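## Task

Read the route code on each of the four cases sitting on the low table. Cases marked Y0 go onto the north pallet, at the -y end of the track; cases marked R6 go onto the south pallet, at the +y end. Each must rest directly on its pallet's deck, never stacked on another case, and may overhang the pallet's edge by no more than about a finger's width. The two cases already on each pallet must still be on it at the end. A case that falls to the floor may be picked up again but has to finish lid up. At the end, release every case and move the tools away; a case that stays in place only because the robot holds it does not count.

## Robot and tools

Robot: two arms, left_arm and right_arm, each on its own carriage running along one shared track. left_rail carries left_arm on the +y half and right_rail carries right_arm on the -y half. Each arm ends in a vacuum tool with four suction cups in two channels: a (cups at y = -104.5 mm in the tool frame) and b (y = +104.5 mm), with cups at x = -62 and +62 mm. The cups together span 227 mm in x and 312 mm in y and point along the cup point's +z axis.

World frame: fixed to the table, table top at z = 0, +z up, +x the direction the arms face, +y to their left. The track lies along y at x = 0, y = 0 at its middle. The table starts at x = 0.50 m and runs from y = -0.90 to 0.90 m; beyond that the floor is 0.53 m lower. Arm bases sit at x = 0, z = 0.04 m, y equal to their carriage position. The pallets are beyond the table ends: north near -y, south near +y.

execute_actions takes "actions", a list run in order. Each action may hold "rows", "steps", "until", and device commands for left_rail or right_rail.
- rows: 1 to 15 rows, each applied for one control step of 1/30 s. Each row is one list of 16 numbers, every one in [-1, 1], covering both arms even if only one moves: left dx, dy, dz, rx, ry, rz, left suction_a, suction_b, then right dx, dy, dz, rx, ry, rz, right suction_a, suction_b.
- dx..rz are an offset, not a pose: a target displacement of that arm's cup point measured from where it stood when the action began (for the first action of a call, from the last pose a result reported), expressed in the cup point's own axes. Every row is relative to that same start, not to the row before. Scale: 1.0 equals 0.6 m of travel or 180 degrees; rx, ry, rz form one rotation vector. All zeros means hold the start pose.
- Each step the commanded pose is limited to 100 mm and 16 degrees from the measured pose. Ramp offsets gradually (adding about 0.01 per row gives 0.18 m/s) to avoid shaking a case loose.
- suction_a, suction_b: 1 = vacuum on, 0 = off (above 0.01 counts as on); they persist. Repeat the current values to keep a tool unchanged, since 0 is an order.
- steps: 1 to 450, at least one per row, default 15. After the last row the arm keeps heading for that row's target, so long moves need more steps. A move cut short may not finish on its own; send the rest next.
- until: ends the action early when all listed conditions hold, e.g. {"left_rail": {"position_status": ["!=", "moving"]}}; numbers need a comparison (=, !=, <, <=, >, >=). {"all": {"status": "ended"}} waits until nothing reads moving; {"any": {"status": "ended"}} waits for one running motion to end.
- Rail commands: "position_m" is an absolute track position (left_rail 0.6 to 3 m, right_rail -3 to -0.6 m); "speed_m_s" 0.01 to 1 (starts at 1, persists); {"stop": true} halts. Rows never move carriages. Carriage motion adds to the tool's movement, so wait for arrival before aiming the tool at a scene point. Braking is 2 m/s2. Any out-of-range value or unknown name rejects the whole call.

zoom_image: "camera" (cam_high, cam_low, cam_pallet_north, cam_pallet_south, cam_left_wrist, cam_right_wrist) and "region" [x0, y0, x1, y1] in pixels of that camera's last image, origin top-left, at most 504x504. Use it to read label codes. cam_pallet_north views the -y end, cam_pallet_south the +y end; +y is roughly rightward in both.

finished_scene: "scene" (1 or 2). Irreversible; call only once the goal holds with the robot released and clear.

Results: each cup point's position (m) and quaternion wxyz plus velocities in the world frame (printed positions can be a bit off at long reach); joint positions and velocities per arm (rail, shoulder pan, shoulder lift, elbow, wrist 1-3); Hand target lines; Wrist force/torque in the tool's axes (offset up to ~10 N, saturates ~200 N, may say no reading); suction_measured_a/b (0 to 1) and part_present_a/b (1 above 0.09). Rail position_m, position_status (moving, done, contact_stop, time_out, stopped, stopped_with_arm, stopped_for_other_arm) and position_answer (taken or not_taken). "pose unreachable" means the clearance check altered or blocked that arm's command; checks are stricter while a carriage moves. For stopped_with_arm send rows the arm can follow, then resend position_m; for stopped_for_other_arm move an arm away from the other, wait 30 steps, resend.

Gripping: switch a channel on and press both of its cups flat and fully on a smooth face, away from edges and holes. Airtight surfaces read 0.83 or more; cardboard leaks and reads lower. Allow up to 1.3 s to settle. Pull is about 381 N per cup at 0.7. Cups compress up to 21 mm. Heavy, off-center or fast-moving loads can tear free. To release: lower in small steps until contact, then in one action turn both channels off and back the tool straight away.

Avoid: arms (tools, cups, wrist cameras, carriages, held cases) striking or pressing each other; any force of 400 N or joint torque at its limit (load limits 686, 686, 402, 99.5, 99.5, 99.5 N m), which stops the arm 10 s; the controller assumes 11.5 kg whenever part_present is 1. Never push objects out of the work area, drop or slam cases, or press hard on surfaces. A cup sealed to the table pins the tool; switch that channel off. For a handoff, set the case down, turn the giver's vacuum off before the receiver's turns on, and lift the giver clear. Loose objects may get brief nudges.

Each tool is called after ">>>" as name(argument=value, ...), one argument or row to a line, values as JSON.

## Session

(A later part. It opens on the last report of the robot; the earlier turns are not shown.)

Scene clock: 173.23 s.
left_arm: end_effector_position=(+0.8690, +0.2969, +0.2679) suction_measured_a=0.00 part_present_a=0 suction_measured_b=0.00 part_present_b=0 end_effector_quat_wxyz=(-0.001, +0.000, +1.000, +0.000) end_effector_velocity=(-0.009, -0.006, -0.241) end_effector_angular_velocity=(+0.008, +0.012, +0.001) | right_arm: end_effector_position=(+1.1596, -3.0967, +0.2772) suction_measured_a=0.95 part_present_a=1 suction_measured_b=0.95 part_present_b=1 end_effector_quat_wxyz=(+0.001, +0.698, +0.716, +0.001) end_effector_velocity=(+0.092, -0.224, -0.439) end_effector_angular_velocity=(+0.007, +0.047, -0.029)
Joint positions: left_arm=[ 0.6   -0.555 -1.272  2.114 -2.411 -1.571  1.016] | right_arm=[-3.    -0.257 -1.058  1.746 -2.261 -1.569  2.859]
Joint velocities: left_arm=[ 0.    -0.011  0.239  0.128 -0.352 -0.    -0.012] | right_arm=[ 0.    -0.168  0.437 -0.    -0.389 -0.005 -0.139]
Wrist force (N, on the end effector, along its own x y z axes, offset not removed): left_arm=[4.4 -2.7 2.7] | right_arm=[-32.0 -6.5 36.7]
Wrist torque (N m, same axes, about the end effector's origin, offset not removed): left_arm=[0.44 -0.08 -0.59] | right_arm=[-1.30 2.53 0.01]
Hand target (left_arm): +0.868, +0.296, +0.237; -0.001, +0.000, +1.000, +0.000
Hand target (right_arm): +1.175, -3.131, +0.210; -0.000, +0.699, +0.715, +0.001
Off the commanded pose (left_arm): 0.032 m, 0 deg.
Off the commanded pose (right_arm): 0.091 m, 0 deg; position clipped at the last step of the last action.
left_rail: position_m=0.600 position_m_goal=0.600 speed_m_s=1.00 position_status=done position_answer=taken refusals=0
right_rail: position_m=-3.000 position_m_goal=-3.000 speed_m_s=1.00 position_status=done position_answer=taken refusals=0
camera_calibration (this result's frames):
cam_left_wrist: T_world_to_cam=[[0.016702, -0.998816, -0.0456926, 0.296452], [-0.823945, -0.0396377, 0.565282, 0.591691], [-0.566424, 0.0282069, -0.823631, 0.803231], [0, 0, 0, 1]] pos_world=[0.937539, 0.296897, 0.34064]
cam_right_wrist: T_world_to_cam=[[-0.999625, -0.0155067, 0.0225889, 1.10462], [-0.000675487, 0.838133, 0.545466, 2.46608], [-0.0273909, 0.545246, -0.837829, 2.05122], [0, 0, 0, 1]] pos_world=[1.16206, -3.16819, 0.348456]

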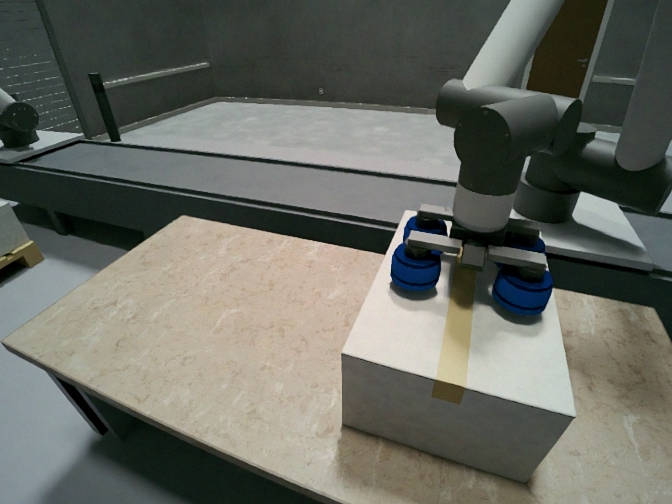

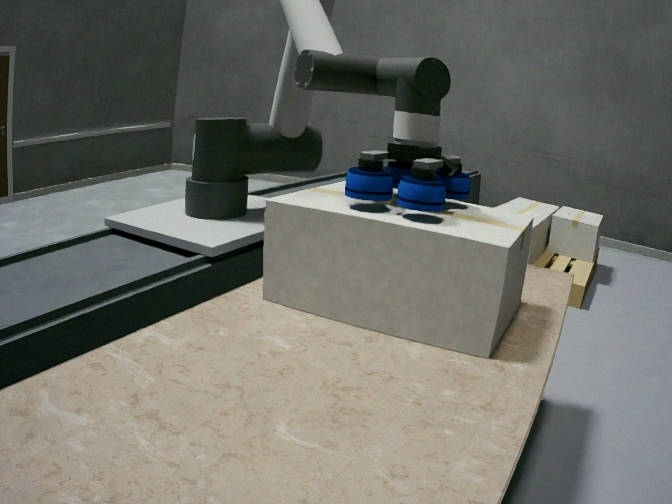

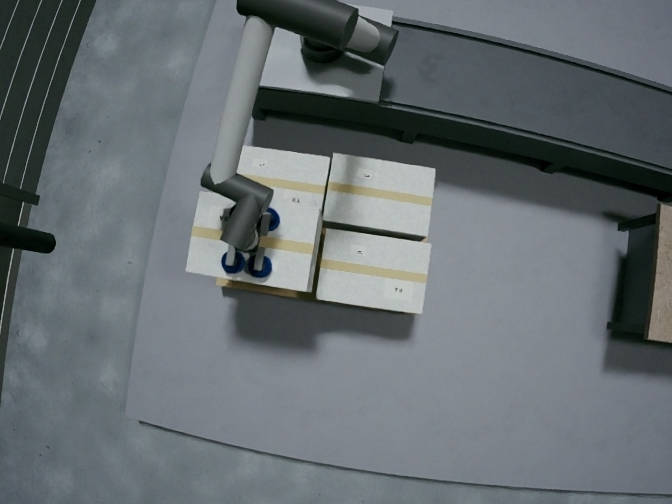

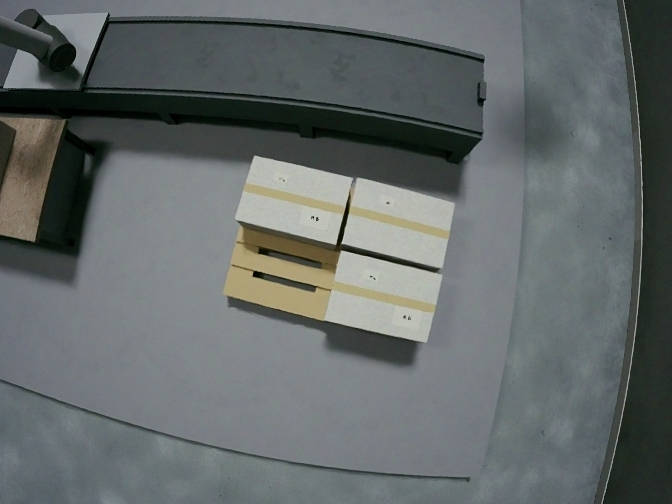

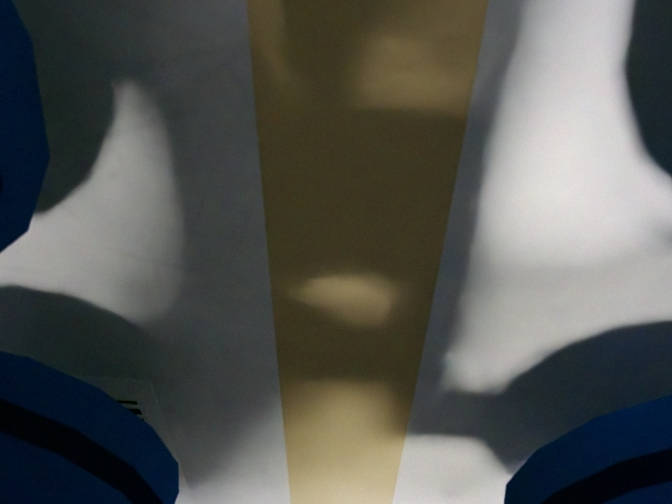

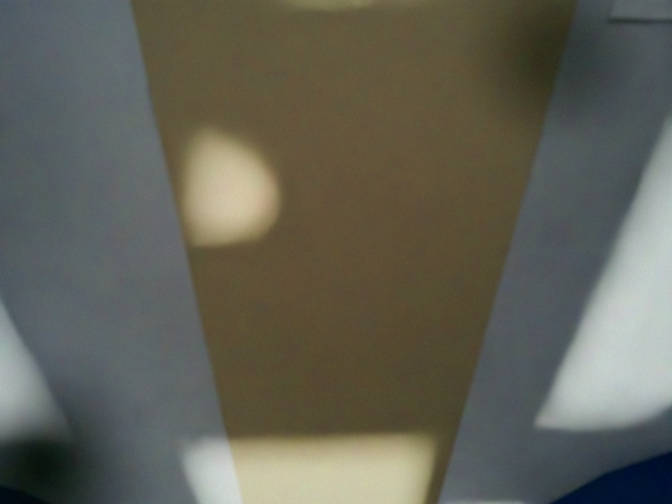

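>>> execute_actions(
  actions=[
    {"steps":1},
  ],
)

Scene clock: 174.53 s.
left_arm: end_effector_position=(+0.8684, +0.2958, +0.2374) suction_measured_a=0.99 part_present_a=1 suction_measured_b=0.99 part_present_b=1 end_effector_quat_wxyz=(-0.001, +0.000, +1.000, +0.000) end_effector_velocity=(+0.001, -0.001, -0.003) end_effector_angular_velocity=(-0.000, -0.001, -0.000) | right_arm: end_effector_position=(+1.1750, -3.1311, +0.2097) suction_measured_a=0.95 part_present_a=1 suction_measured_b=0.95 part_present_b=1 end_effector_quat_wxyz=(-0.000, +0.699, +0.715, +0.001) end_effector_velocity=(+0.011, -0.006, -0.009) end_effector_angular_velocity=(-0.001, -0.003, +0.001)
Joint positions: left_arm=[ 0.6   -0.557 -1.24   2.129 -2.458 -1.571  1.014] | right_arm=[-3.    -0.282 -0.989  1.742 -2.325 -1.569  2.837]
Joint velocities: left_arm=[ 0.     0.     0.004  0.    -0.004 -0.     0.   ] | right_arm=[ 0.    -0.002  0.017 -0.015 -0.005  0.    -0.003]
Wrist force (N, on the end effector, along its own x y z axes, offset not removed): left_arm=[-0.2 -0.5 -12.2] | right_arm=[0.4 -5.1 29.2]
Wrist torque (N m, same axes, about the end effector's origin, offset not removed): left_arm=[0.73 -4.61 -0.59] | right_arm=[-0.99 5.71 -0.37]
Hand target (left_arm): +0.870, +0.295, +0.236; -0.000, +0.000, +1.000, -0.000
Hand target (right_arm): +1.186, -3.137, +0.200; +0.001, +0.699, +0.715, +0.001
Off the commanded pose (left_arm): 0.002 m, 0 deg.
Off the commanded pose (right_arm): 0.016 m, 0 deg.
left_rail: position_m=0.600 position_m_goal=0.600 speed_m_s=1.00 position_status=done position_answer=taken refusals=0
right_rail: position_m=-3.000 position_m_goal=-3.000 speed_m_s=1.00 position_status=done position_answer=taken refusals=0
camera_calibration (this result's frames):
cam_left_wrist: T_world_to_cam=[[0.0168715, -0.998819, -0.0455568, 0.29379], [-0.824002, -0.0396974, 0.565194, 0.608469], [-0.566335, 0.0280032, -0.823699, 0.777842], [0, 0, 0, 1]] pos_world=[0.936942, 0.295816, 0.310189]
cam_right_wrist: T_world_to_cam=[[-0.999615, -0.0127412, 0.0246552, 1.12928], [0.00279287, 0.837694, 0.546133, 2.52618], [-0.027612, 0.545992, -0.837335, 2.01632], [0, 0, 0, 1]] pos_world=[1.17747, -3.20267, 0.280865]

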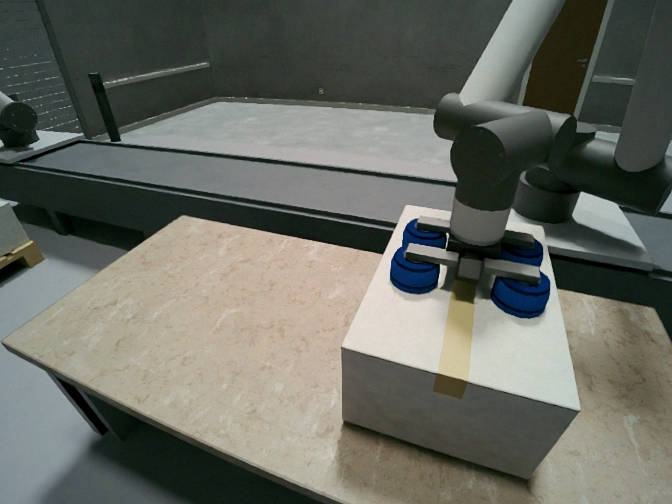

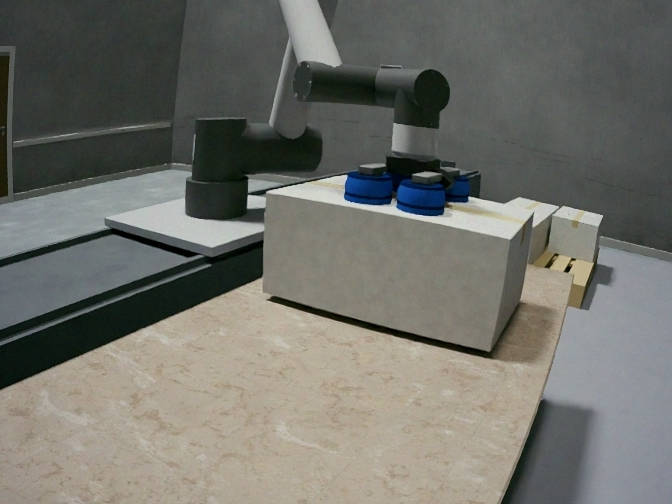

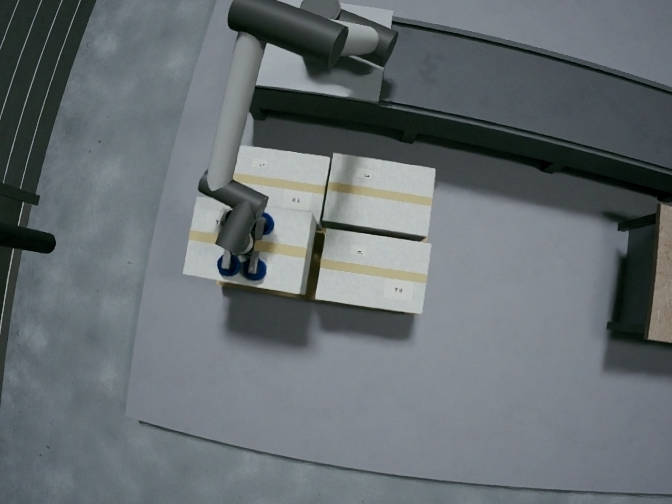

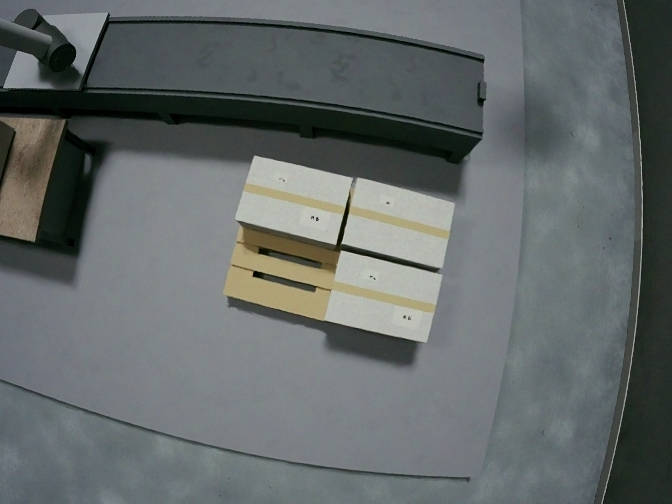

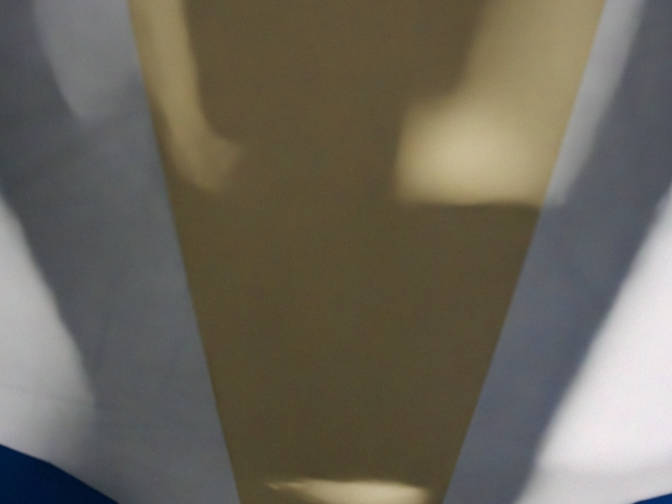

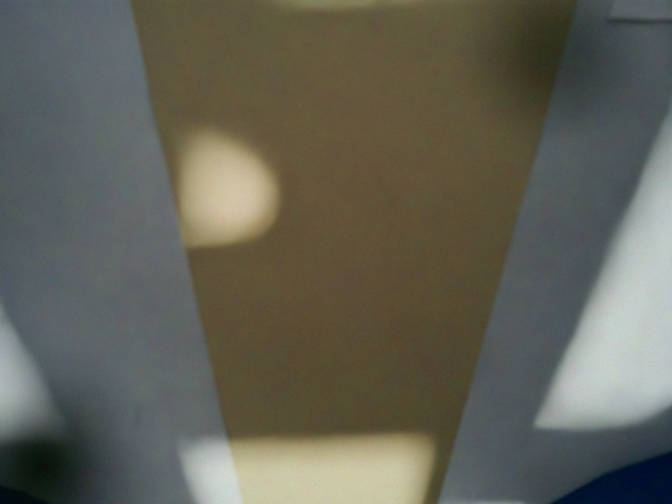

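>>> execute_actions(
  actions=[],
)

>>> zoom_image(
  camera="cam_pallet_north",
  region=[160, 130, 360, 330],
)

Scene clock: 176.83 s.
left_arm: end_effector_position=(+0.8700, +0.2949, +0.2360) suction_measured_a=0.99 part_present_a=1 suction_measured_b=0.99 part_present_b=1 end_effector_quat_wxyz=(-0.000, +0.000, +1.000, -0.000) end_effector_velocity=(+0.000, +0.000, -0.000) end_effector_angular_velocity=(+0.000, -0.000, +0.000) | right_arm: end_effector_position=(+1.1863, -3.1365, +0.2001) suction_measured_a=0.95 part_present_a=1 suction_measured_b=0.95 part_present_b=1 end_effector_quat_wxyz=(+0.001, +0.699, +0.715, +0.001) end_effector_velocity=(+0.000, +0.000, -0.000) end_effector_angular_velocity=(+0.000, +0.000, +0.000)
Joint positions: left_arm=[ 0.6   -0.557 -1.237  2.128 -2.462 -1.571  1.014] | right_arm=[-3.    -0.284 -0.971  1.727 -2.33  -1.569  2.834]
Joint velocities: left_arm=[ 0.  0.  0. -0. -0.  0. -0.] | right_arm=[ 0.  0.  0. -0. -0. -0.  0.]
Wrist force (N, on the end effector, along its own x y z axes, offset not removed): left_arm=[1.4 -4.0 -12.0] | right_arm=[0.1 -4.9 25.4]
Wrist torque (N m, same axes, about the end effector's origin, offset not removed): left_arm=[0.30 -4.86 -0.46] | right_arm=[-1.14 5.79 -0.32]
Hand target (left_arm): +0.870, +0.295, +0.236; -0.000, +0.000, +1.000, -0.000
Hand target (right_arm): +1.186, -3.137, +0.200; +0.001, +0.699, +0.715, +0.001
Off the commanded pose (left_arm): 0.000 m, 0 deg.
Off the commanded pose (right_arm): 0.000 m, 0 deg.
left_rail: position_m=0.600 position_m_goal=0.600 speed_m_s=1.00 position_status=done position_answer=taken refusals=0
right_rail: position_m=-3.000 position_m_goal=-3.000 speed_m_s=1.00 position_status=done position_answer=taken refusals=0
camera_calibration (this result's frames):
cam_left_wrist: T_world_to_cam=[[0.0169428, -0.998856, -0.0447171, 0.292599], [-0.824792, -0.0392429, 0.564073, 0.611388], [-0.565183, 0.0273253, -0.824513, 0.777025], [0, 0, 0, 1]] pos_world=[0.938472, 0.295024, 0.308883]
cam_right_wrist: T_world_to_cam=[[-0.999659, -0.0132747, 0.0224649, 1.13951], [0.00113957, 0.837896, 0.545829, 2.53857], [-0.026069, 0.545669, -0.837595, 2.00876], [0, 0, 0, 1]] pos_world=[1.1886, -3.20805, 0.271307]

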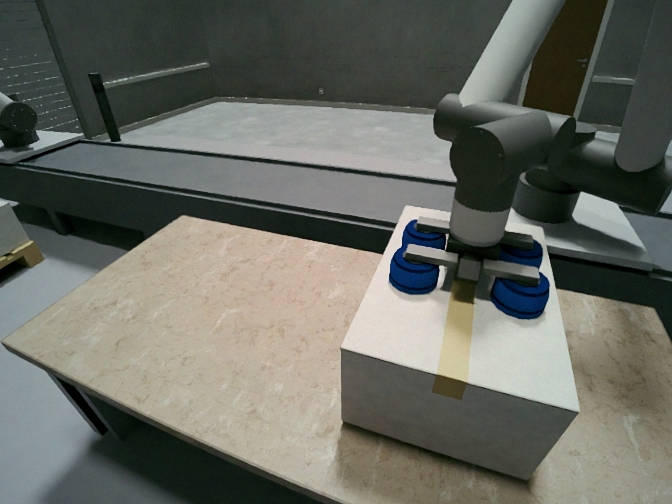

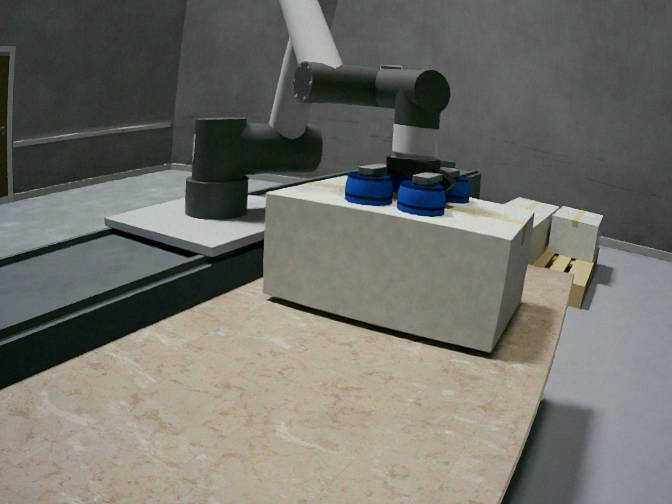

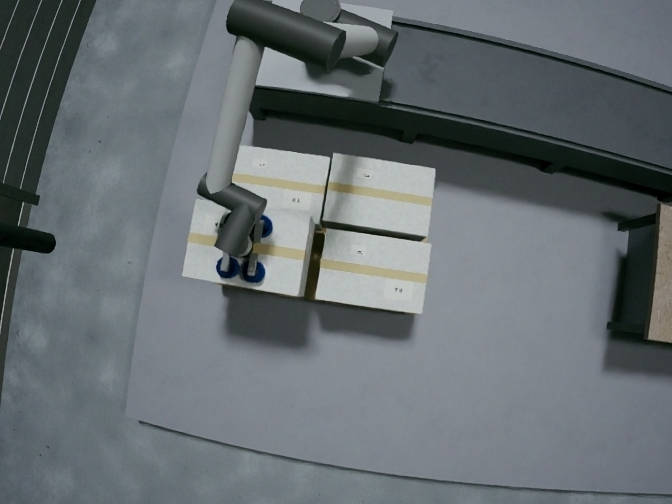

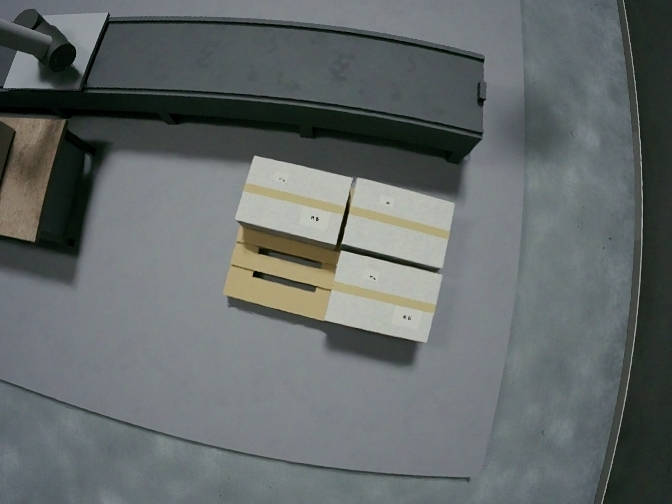

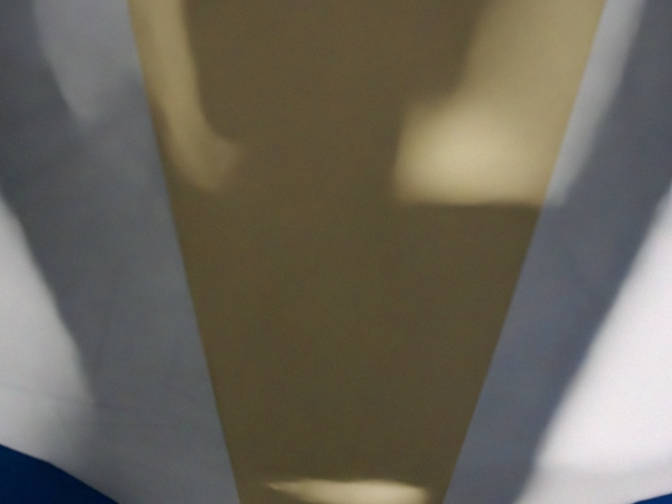

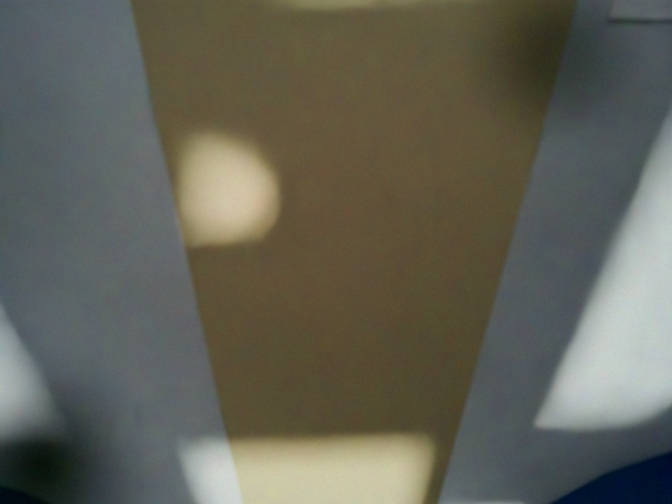

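Region (160, 130, 360, 330) of cam_pallet_north's 672x504 image, scaled by 2.520, with more detail than that image has.

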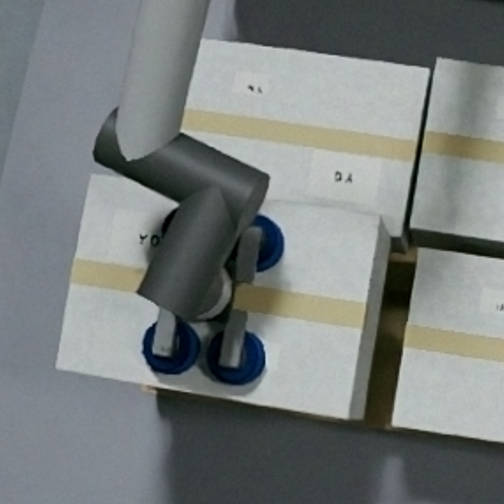

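>>> zoom_image(
  camera="cam_pallet_north",
  region=[170, 250, 240, 300],
)

>>> zoom_image(
  camera="cam_pallet_north",
  region=[270, 200, 340, 310],
)

>>> zoom_image(
  camera="cam_pallet_north",
  region=[175, 185, 235, 245],
)

Region (170, 250, 240, 300) of cam_pallet_north's 672x504 image, scaled by 7.200, with more detail than that image has; it fills the top 360 rows of this view, and the rest is white.

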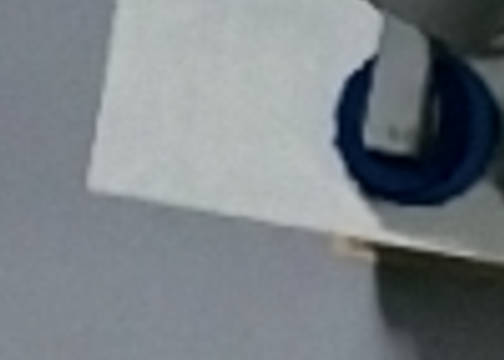

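Region (270, 200, 340, 310) of cam_pallet_north's 672x504 image, scaled by 4.582, with more detail than that image has; it fills the left 321 columns of this view, and the rest is white.

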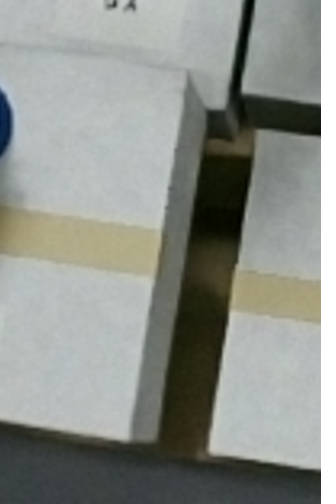

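Region (175, 185, 235, 245) of cam_pallet_north's 672x504 image, scaled by 8.400, with more detail than that image has.

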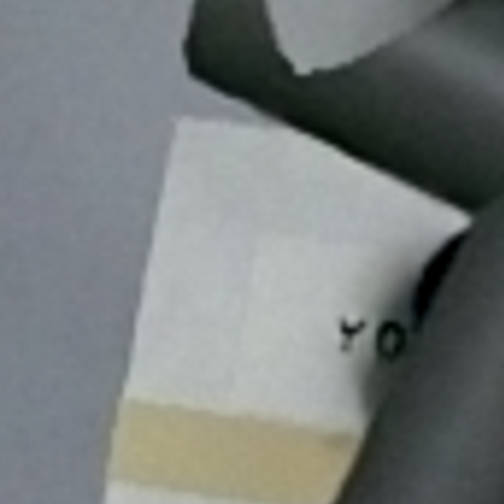

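>>> execute_actions(
  actions=[
    {"rows":[[-0.004,0,-0.006,0,0,-0.003,1,1,0.010,0.003,0.006,0,0,-0.001,1,1],[-0.012,0,-0.014,0,0,-0.009,1,1,0.022,0.006,0.016,0,0,-0.002,1,1],[-0.024,0,-0.021,0,0,-0.018,1,1,0.032,0.009,0.032,0,0,-0.0028,1,1],[-0.040,0,-0.025,0,0,-0.030,1,1,0.0367,0.010,0.052,0,0,-0.0028,1,1],[-0.058,0,-0.025,0,0,-0.043,1,1,0.0367,0.010,0.076,0,0,-0.0028,1,1],[-0.076,0,-0.025,0,0,-0.057,1,1,0.0367,0.010,0.10,0,0,-0.0028,1,1],[-0.094,0,-0.025,0,0,-0.071,1,1,0.0367,0.010,0.124,0,0,-0.0028,1,1],[-0.112,0,-0.025,0,0,-0.085,1,1,0.0367,0.010,0.148,0,0,-0.0028,1,1],[-0.130,0,-0.025,0,0,-0.10,1,1,0.0367,0.010,0.172,0,0,-0.0028,1,1],[-0.150,0,-0.025,0,0,-0.115,1,1,0.0367,0.010,0.196,0,0,-0.0028,1,1],[-0.170,0,-0.025,0,0,-0.13,1,1,0.0367,0.010,0.22,0,0,-0.0028,1,1],[-0.190,0,-0.025,0,0,-0.15,1,1,0.0367,0.010,0.245,0,0,-0.0028,1,1],[-0.215,0,-0.025,0,0,-0.17,1,1,0.0367,0.010,0.275,0,0,-0.0028,1,1],[-0.24,0,-0.025,0,0,-0.19,1,1,0.0367,0.010,0.31,0,0,-0.0028,1,1],[-0.555,0,-0.025,0,0,-0.475,1,1,0.0367,0.010,0.4917,0,0,-0.0028,1,1]],"steps":34,"left_rail":{"position_m":2.732}},
  ],
)

Scene clock: 186.77 s.
left_arm: end_effector_position=(+1.1918, +1.1458, +0.2517) suction_measured_a=0.99 part_present_a=1 suction_measured_b=0.99 part_present_b=1 end_effector_quat_wxyz=(+0.004, -0.547, +0.837, -0.010) end_effector_velocity=(+0.086, +0.989, -0.004) end_effector_angular_velocity=(-0.000, +0.064, +1.216) | right_arm: end_effector_position=(+1.1923, -3.1141, -0.0922) suction_measured_a=0.95 part_present_a=1 suction_measured_b=0.95 part_present_b=1 end_effector_quat_wxyz=(+0.001, +0.696, +0.718, +0.001) end_effector_velocity=(+0.007, -0.001, -0.019) end_effector_angular_velocity=(-0.001, -0.003, +0.000)
Joint positions: left_arm=[ 1.449 -0.413 -0.981  1.657 -2.269 -1.575 -0.   ] | right_arm=[-3.    -0.265 -0.697  1.752 -2.628 -1.569  2.845]
Joint velocities: left_arm=[ 1.     0.02   0.09  -0.174  0.138  0.    -1.196] | right_arm=[ 0.     0.001  0.024 -0.012 -0.015 -0.     0.001]
Wrist force (N, on the end effector, along its own x y z axes, offset not removed): left_arm=[-5.7 -12.8 -10.2] | right_arm=[-0.6 -3.8 26.3]
Wrist torque (N m, same axes, about the end effector's origin, offset not removed): left_arm=[0.92 -4.38 -0.73] | right_arm=[-1.48 5.90 -0.24]
Hand target (left_arm): +1.203, +1.195, +0.251; +0.001, -0.633, +0.774, -0.006
Hand target (right_arm): +1.193, -3.114, -0.095; +0.001, +0.696, +0.718, +0.001
Off the commanded pose (left_arm): 0.011 m, 19 deg; orientation clipped at the last step of the last action.
Off the commanded pose (right_arm): 0.003 m, 0 deg.
left_rail: position_m=1.449 position_m_goal=2.732 speed_m_s=1.00 position_status=moving position_answer=taken refusals=0
right_rail: position_m=-3.000 position_m_goal=-3.000 speed_m_s=1.00 position_status=done position_answer=taken refusals=0
camera_calibration (this result's frames):
cam_left_wrist: T_world_to_cam=[[0.922593, -0.385035, -0.0238679, -0.650198], [-0.304447, -0.7647, 0.567931, 1.11138], [-0.236925, -0.516703, -0.82273, 1.18025], [0, 0, 0, 1]] pos_world=[1.21786, 1.20937, 0.32432]
cam_right_wrist: T_world_to_cam=[[-0.999499, -0.0220652, 0.0226992, 1.12484], [-0.0061011, 0.837875, 0.545829, 2.68796], [-0.0310629, 0.545417, -0.837589, 1.75705], [0, 0, 0, 1]] pos_world=[1.19526, -3.18568, -0.0210103]

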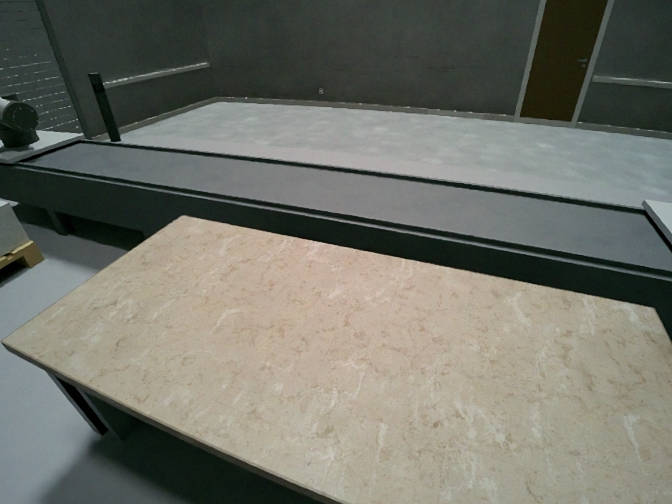

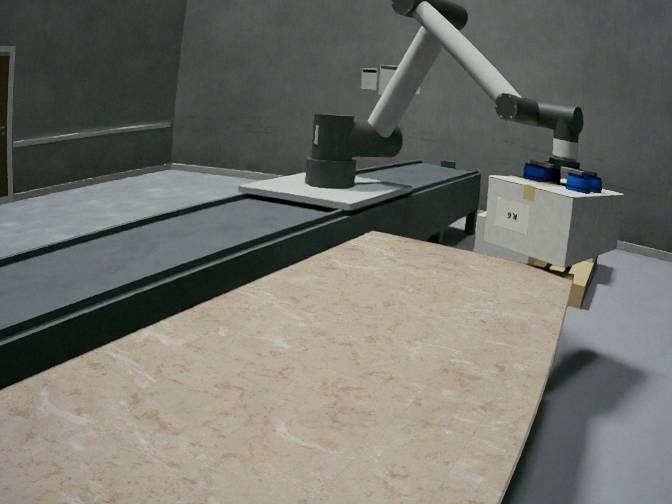

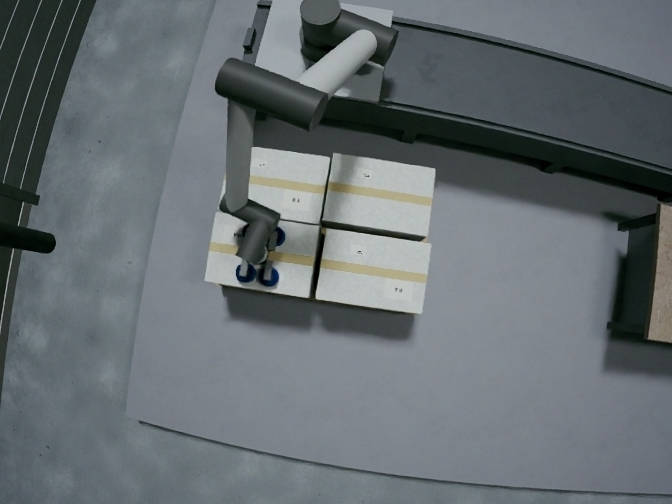

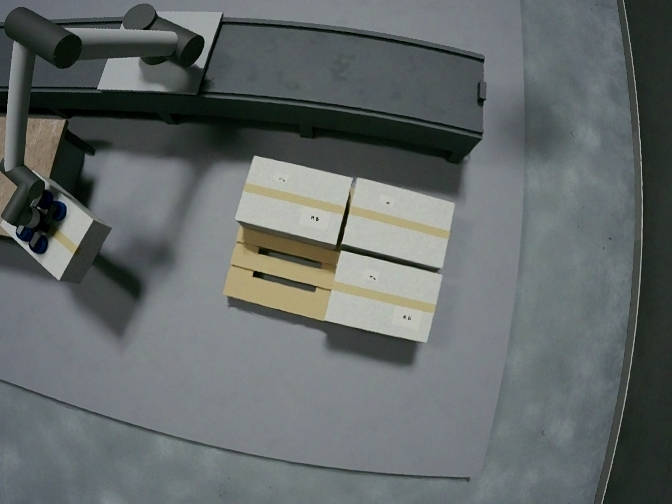

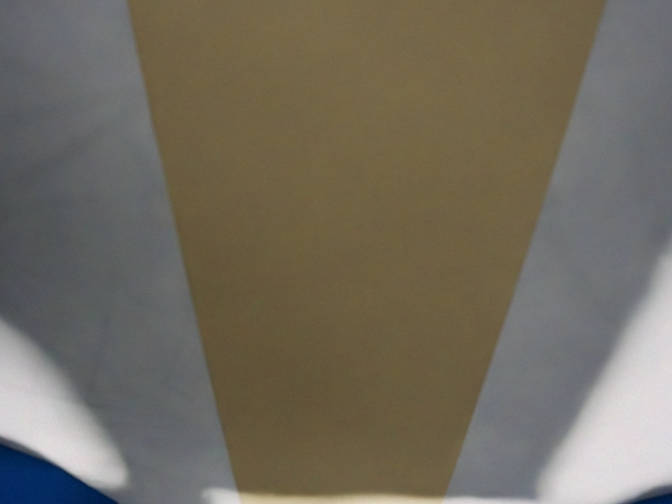

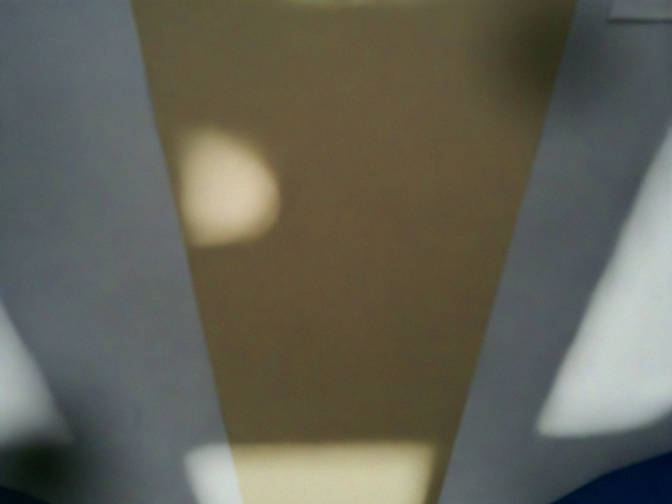

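>>> zoom_image(
  camera="cam_pallet_north",
  region=[190, 190, 340, 320],
)

>>> execute_actions(
  actions=[
    {"steps":1},
  ],
)

Region (190, 190, 340, 320) of cam_pallet_north's 672x504 image, scaled by 3.360, with more detail than that image has; it fills the top 437 rows of this view, and the rest is white.

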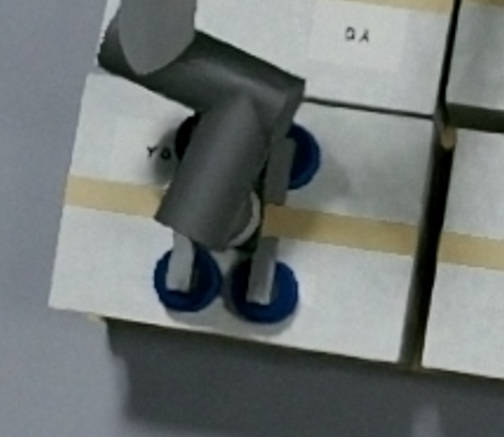

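Scene clock: 187.40 s.
left_arm: end_effector_position=(+1.2026, +1.7777, +0.2513) suction_measured_a=0.99 part_present_a=1 suction_measured_b=0.99 part_present_b=1 end_effector_quat_wxyz=(+0.001, -0.633, +0.774, -0.006) end_effector_velocity=(+0.002, +1.000, +0.000) end_effector_angular_velocity=(+0.005, +0.010, +0.042) | right_arm: end_effector_position=(+1.1930, -3.1142, -0.0948) suction_measured_a=0.95 part_present_a=1 suction_measured_b=0.95 part_present_b=1 end_effector_quat_wxyz=(+0.001, +0.696, +0.718, +0.001) end_effector_velocity=(-0.000, +0.000, -0.000) end_effector_angular_velocity=(+0.000, +0.000, +0.000)
Joint positions: left_arm=[ 2.083 -0.41  -0.969  1.633 -2.247 -1.575 -0.209] | right_arm=[-3.    -0.264 -0.694  1.75  -2.63  -1.569  2.845]
Joint velocities: left_arm=[ 1.     0.     0.003 -0.009  0.017  0.001 -0.042] | right_arm=[ 0.  0.  0. -0. -0.  0.  0.]
Wrist force (N, on the end effector, along its own x y z axes, offset not removed): left_arm=[1.2 0.6 -10.5] | right_arm=[1.9 -7.3 24.6]
Wrist torque (N m, same axes, about the end effector's origin, offset not removed): left_arm=[1.10 -4.76 -0.21] | right_arm=[-1.67 5.47 -0.15]
Hand target (left_arm): +1.203, +1.828, +0.251; -0.000, -0.677, +0.736, -0.001
Hand target (right_arm): +1.193, -3.114, -0.095; +0.001, +0.696, +0.718, +0.001
Off the commanded pose (left_arm): 0.001 m, 7 deg.
Off the commanded pose (right_arm): 0.000 m, 0 deg.
left_rail: position_m=2.083 position_m_goal=2.732 speed_m_s=1.00 position_status=moving position_answer=taken refusals=0
right_rail: position_m=-3.000 position_m_goal=-3.000 speed_m_s=1.00 position_status=done position_answer=taken refusals=0
camera_calibration (this result's frames):
cam_left_wrist: T_world_to_cam=[[0.982528, -0.18291, -0.0343897, -0.845551], [-0.131113, -0.811387, 0.569615, 1.47224], [-0.132092, -0.555154, -0.821192, 1.45088], [0, 0, 0, 1]] pos_world=[1.21546, 1.84536, 0.32376]
cam_right_wrist: T_world_to_cam=[[-0.999505, -0.0220665, 0.0224432, 1.12561], [-0.00624425, 0.837915, 0.545765, 2.68972], [-0.0308487, 0.545354, -0.837638, 1.75457], [0, 0, 0, 1]] pos_world=[1.19597, -3.18578, -0.023523]

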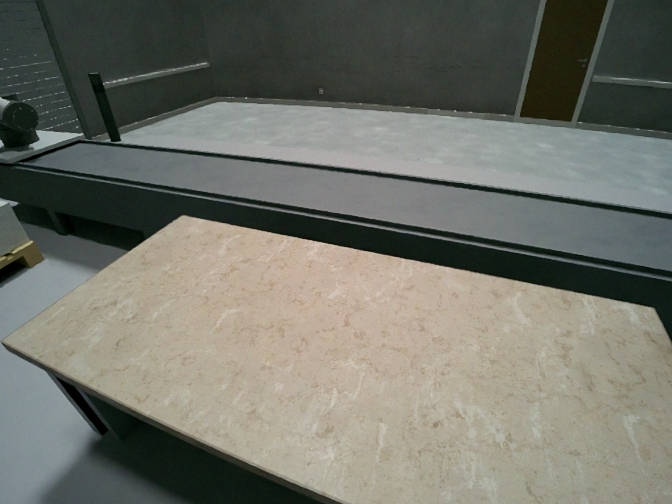

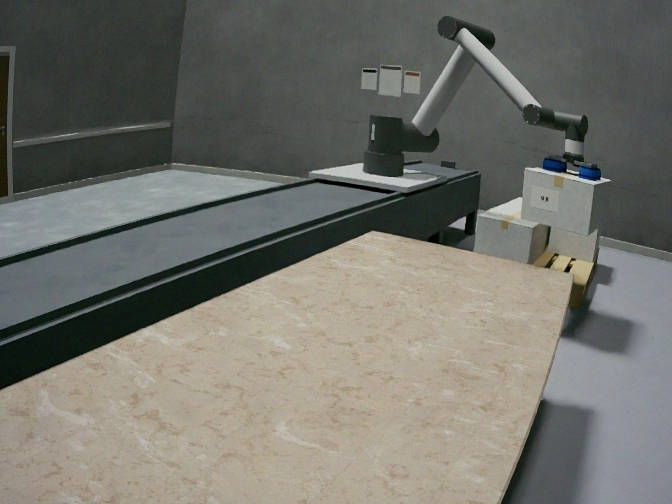

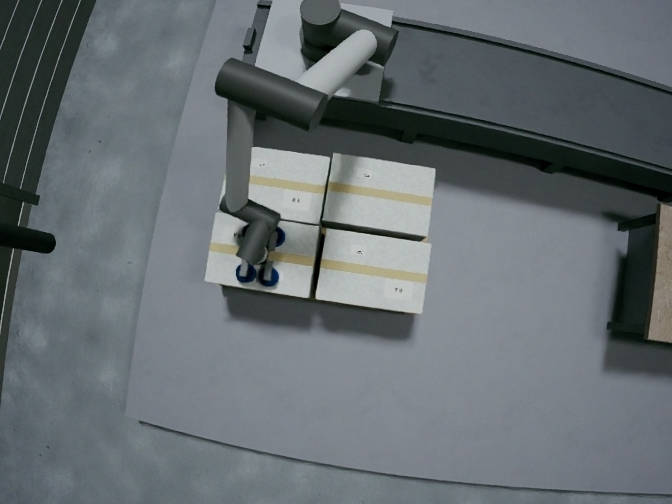

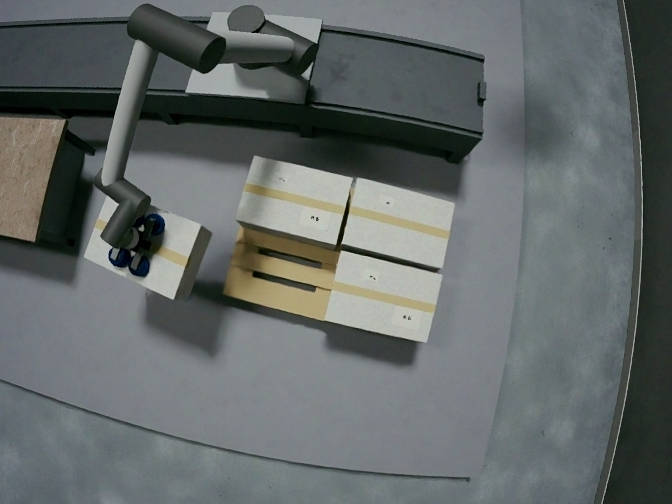

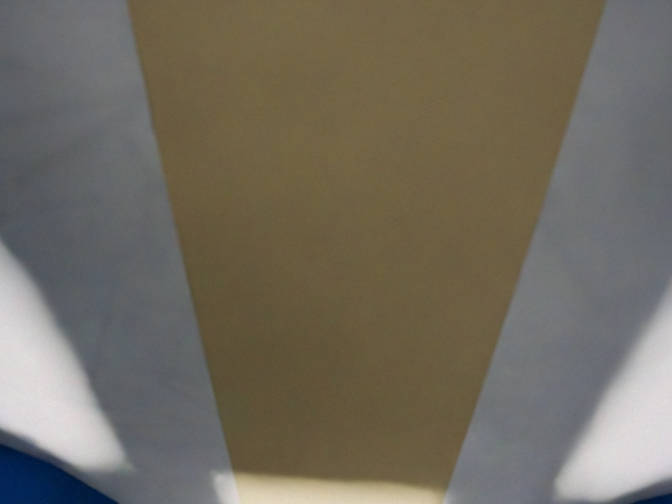

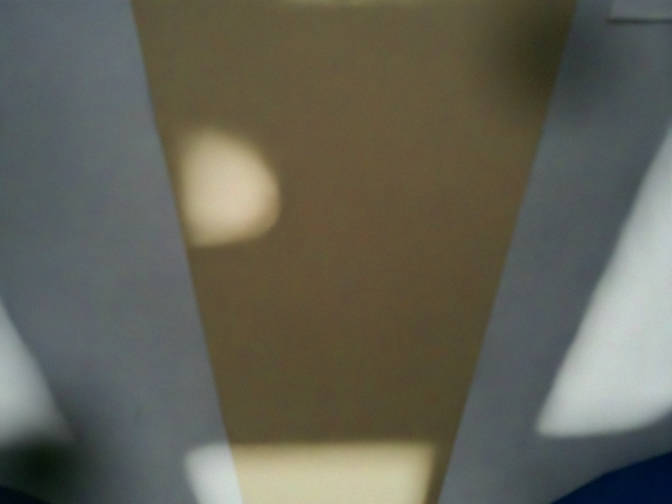

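>>> zoom_image(
  camera="cam_pallet_north",
  region=[195, 260, 245, 300],
)

>>> zoom_image(
  camera="cam_pallet_north",
  region=[285, 210, 345, 310],
)

Region (195, 260, 245, 300) of cam_pallet_north's 672x504 image, scaled by 10.080, with more detail than that image has; it fills the top 403 rows of this view, and the rest is white.

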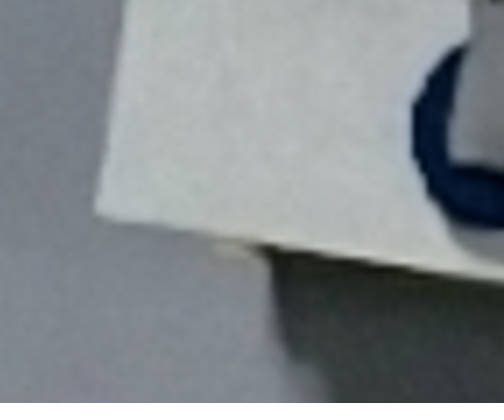

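Region (285, 210, 345, 310) of cam_pallet_north's 672x504 image, scaled by 5.040, with more detail than that image has; it fills the left 302 columns of this view, and the rest is white.

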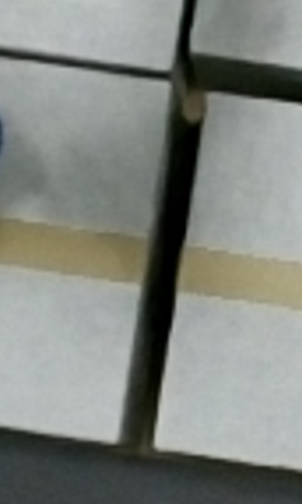

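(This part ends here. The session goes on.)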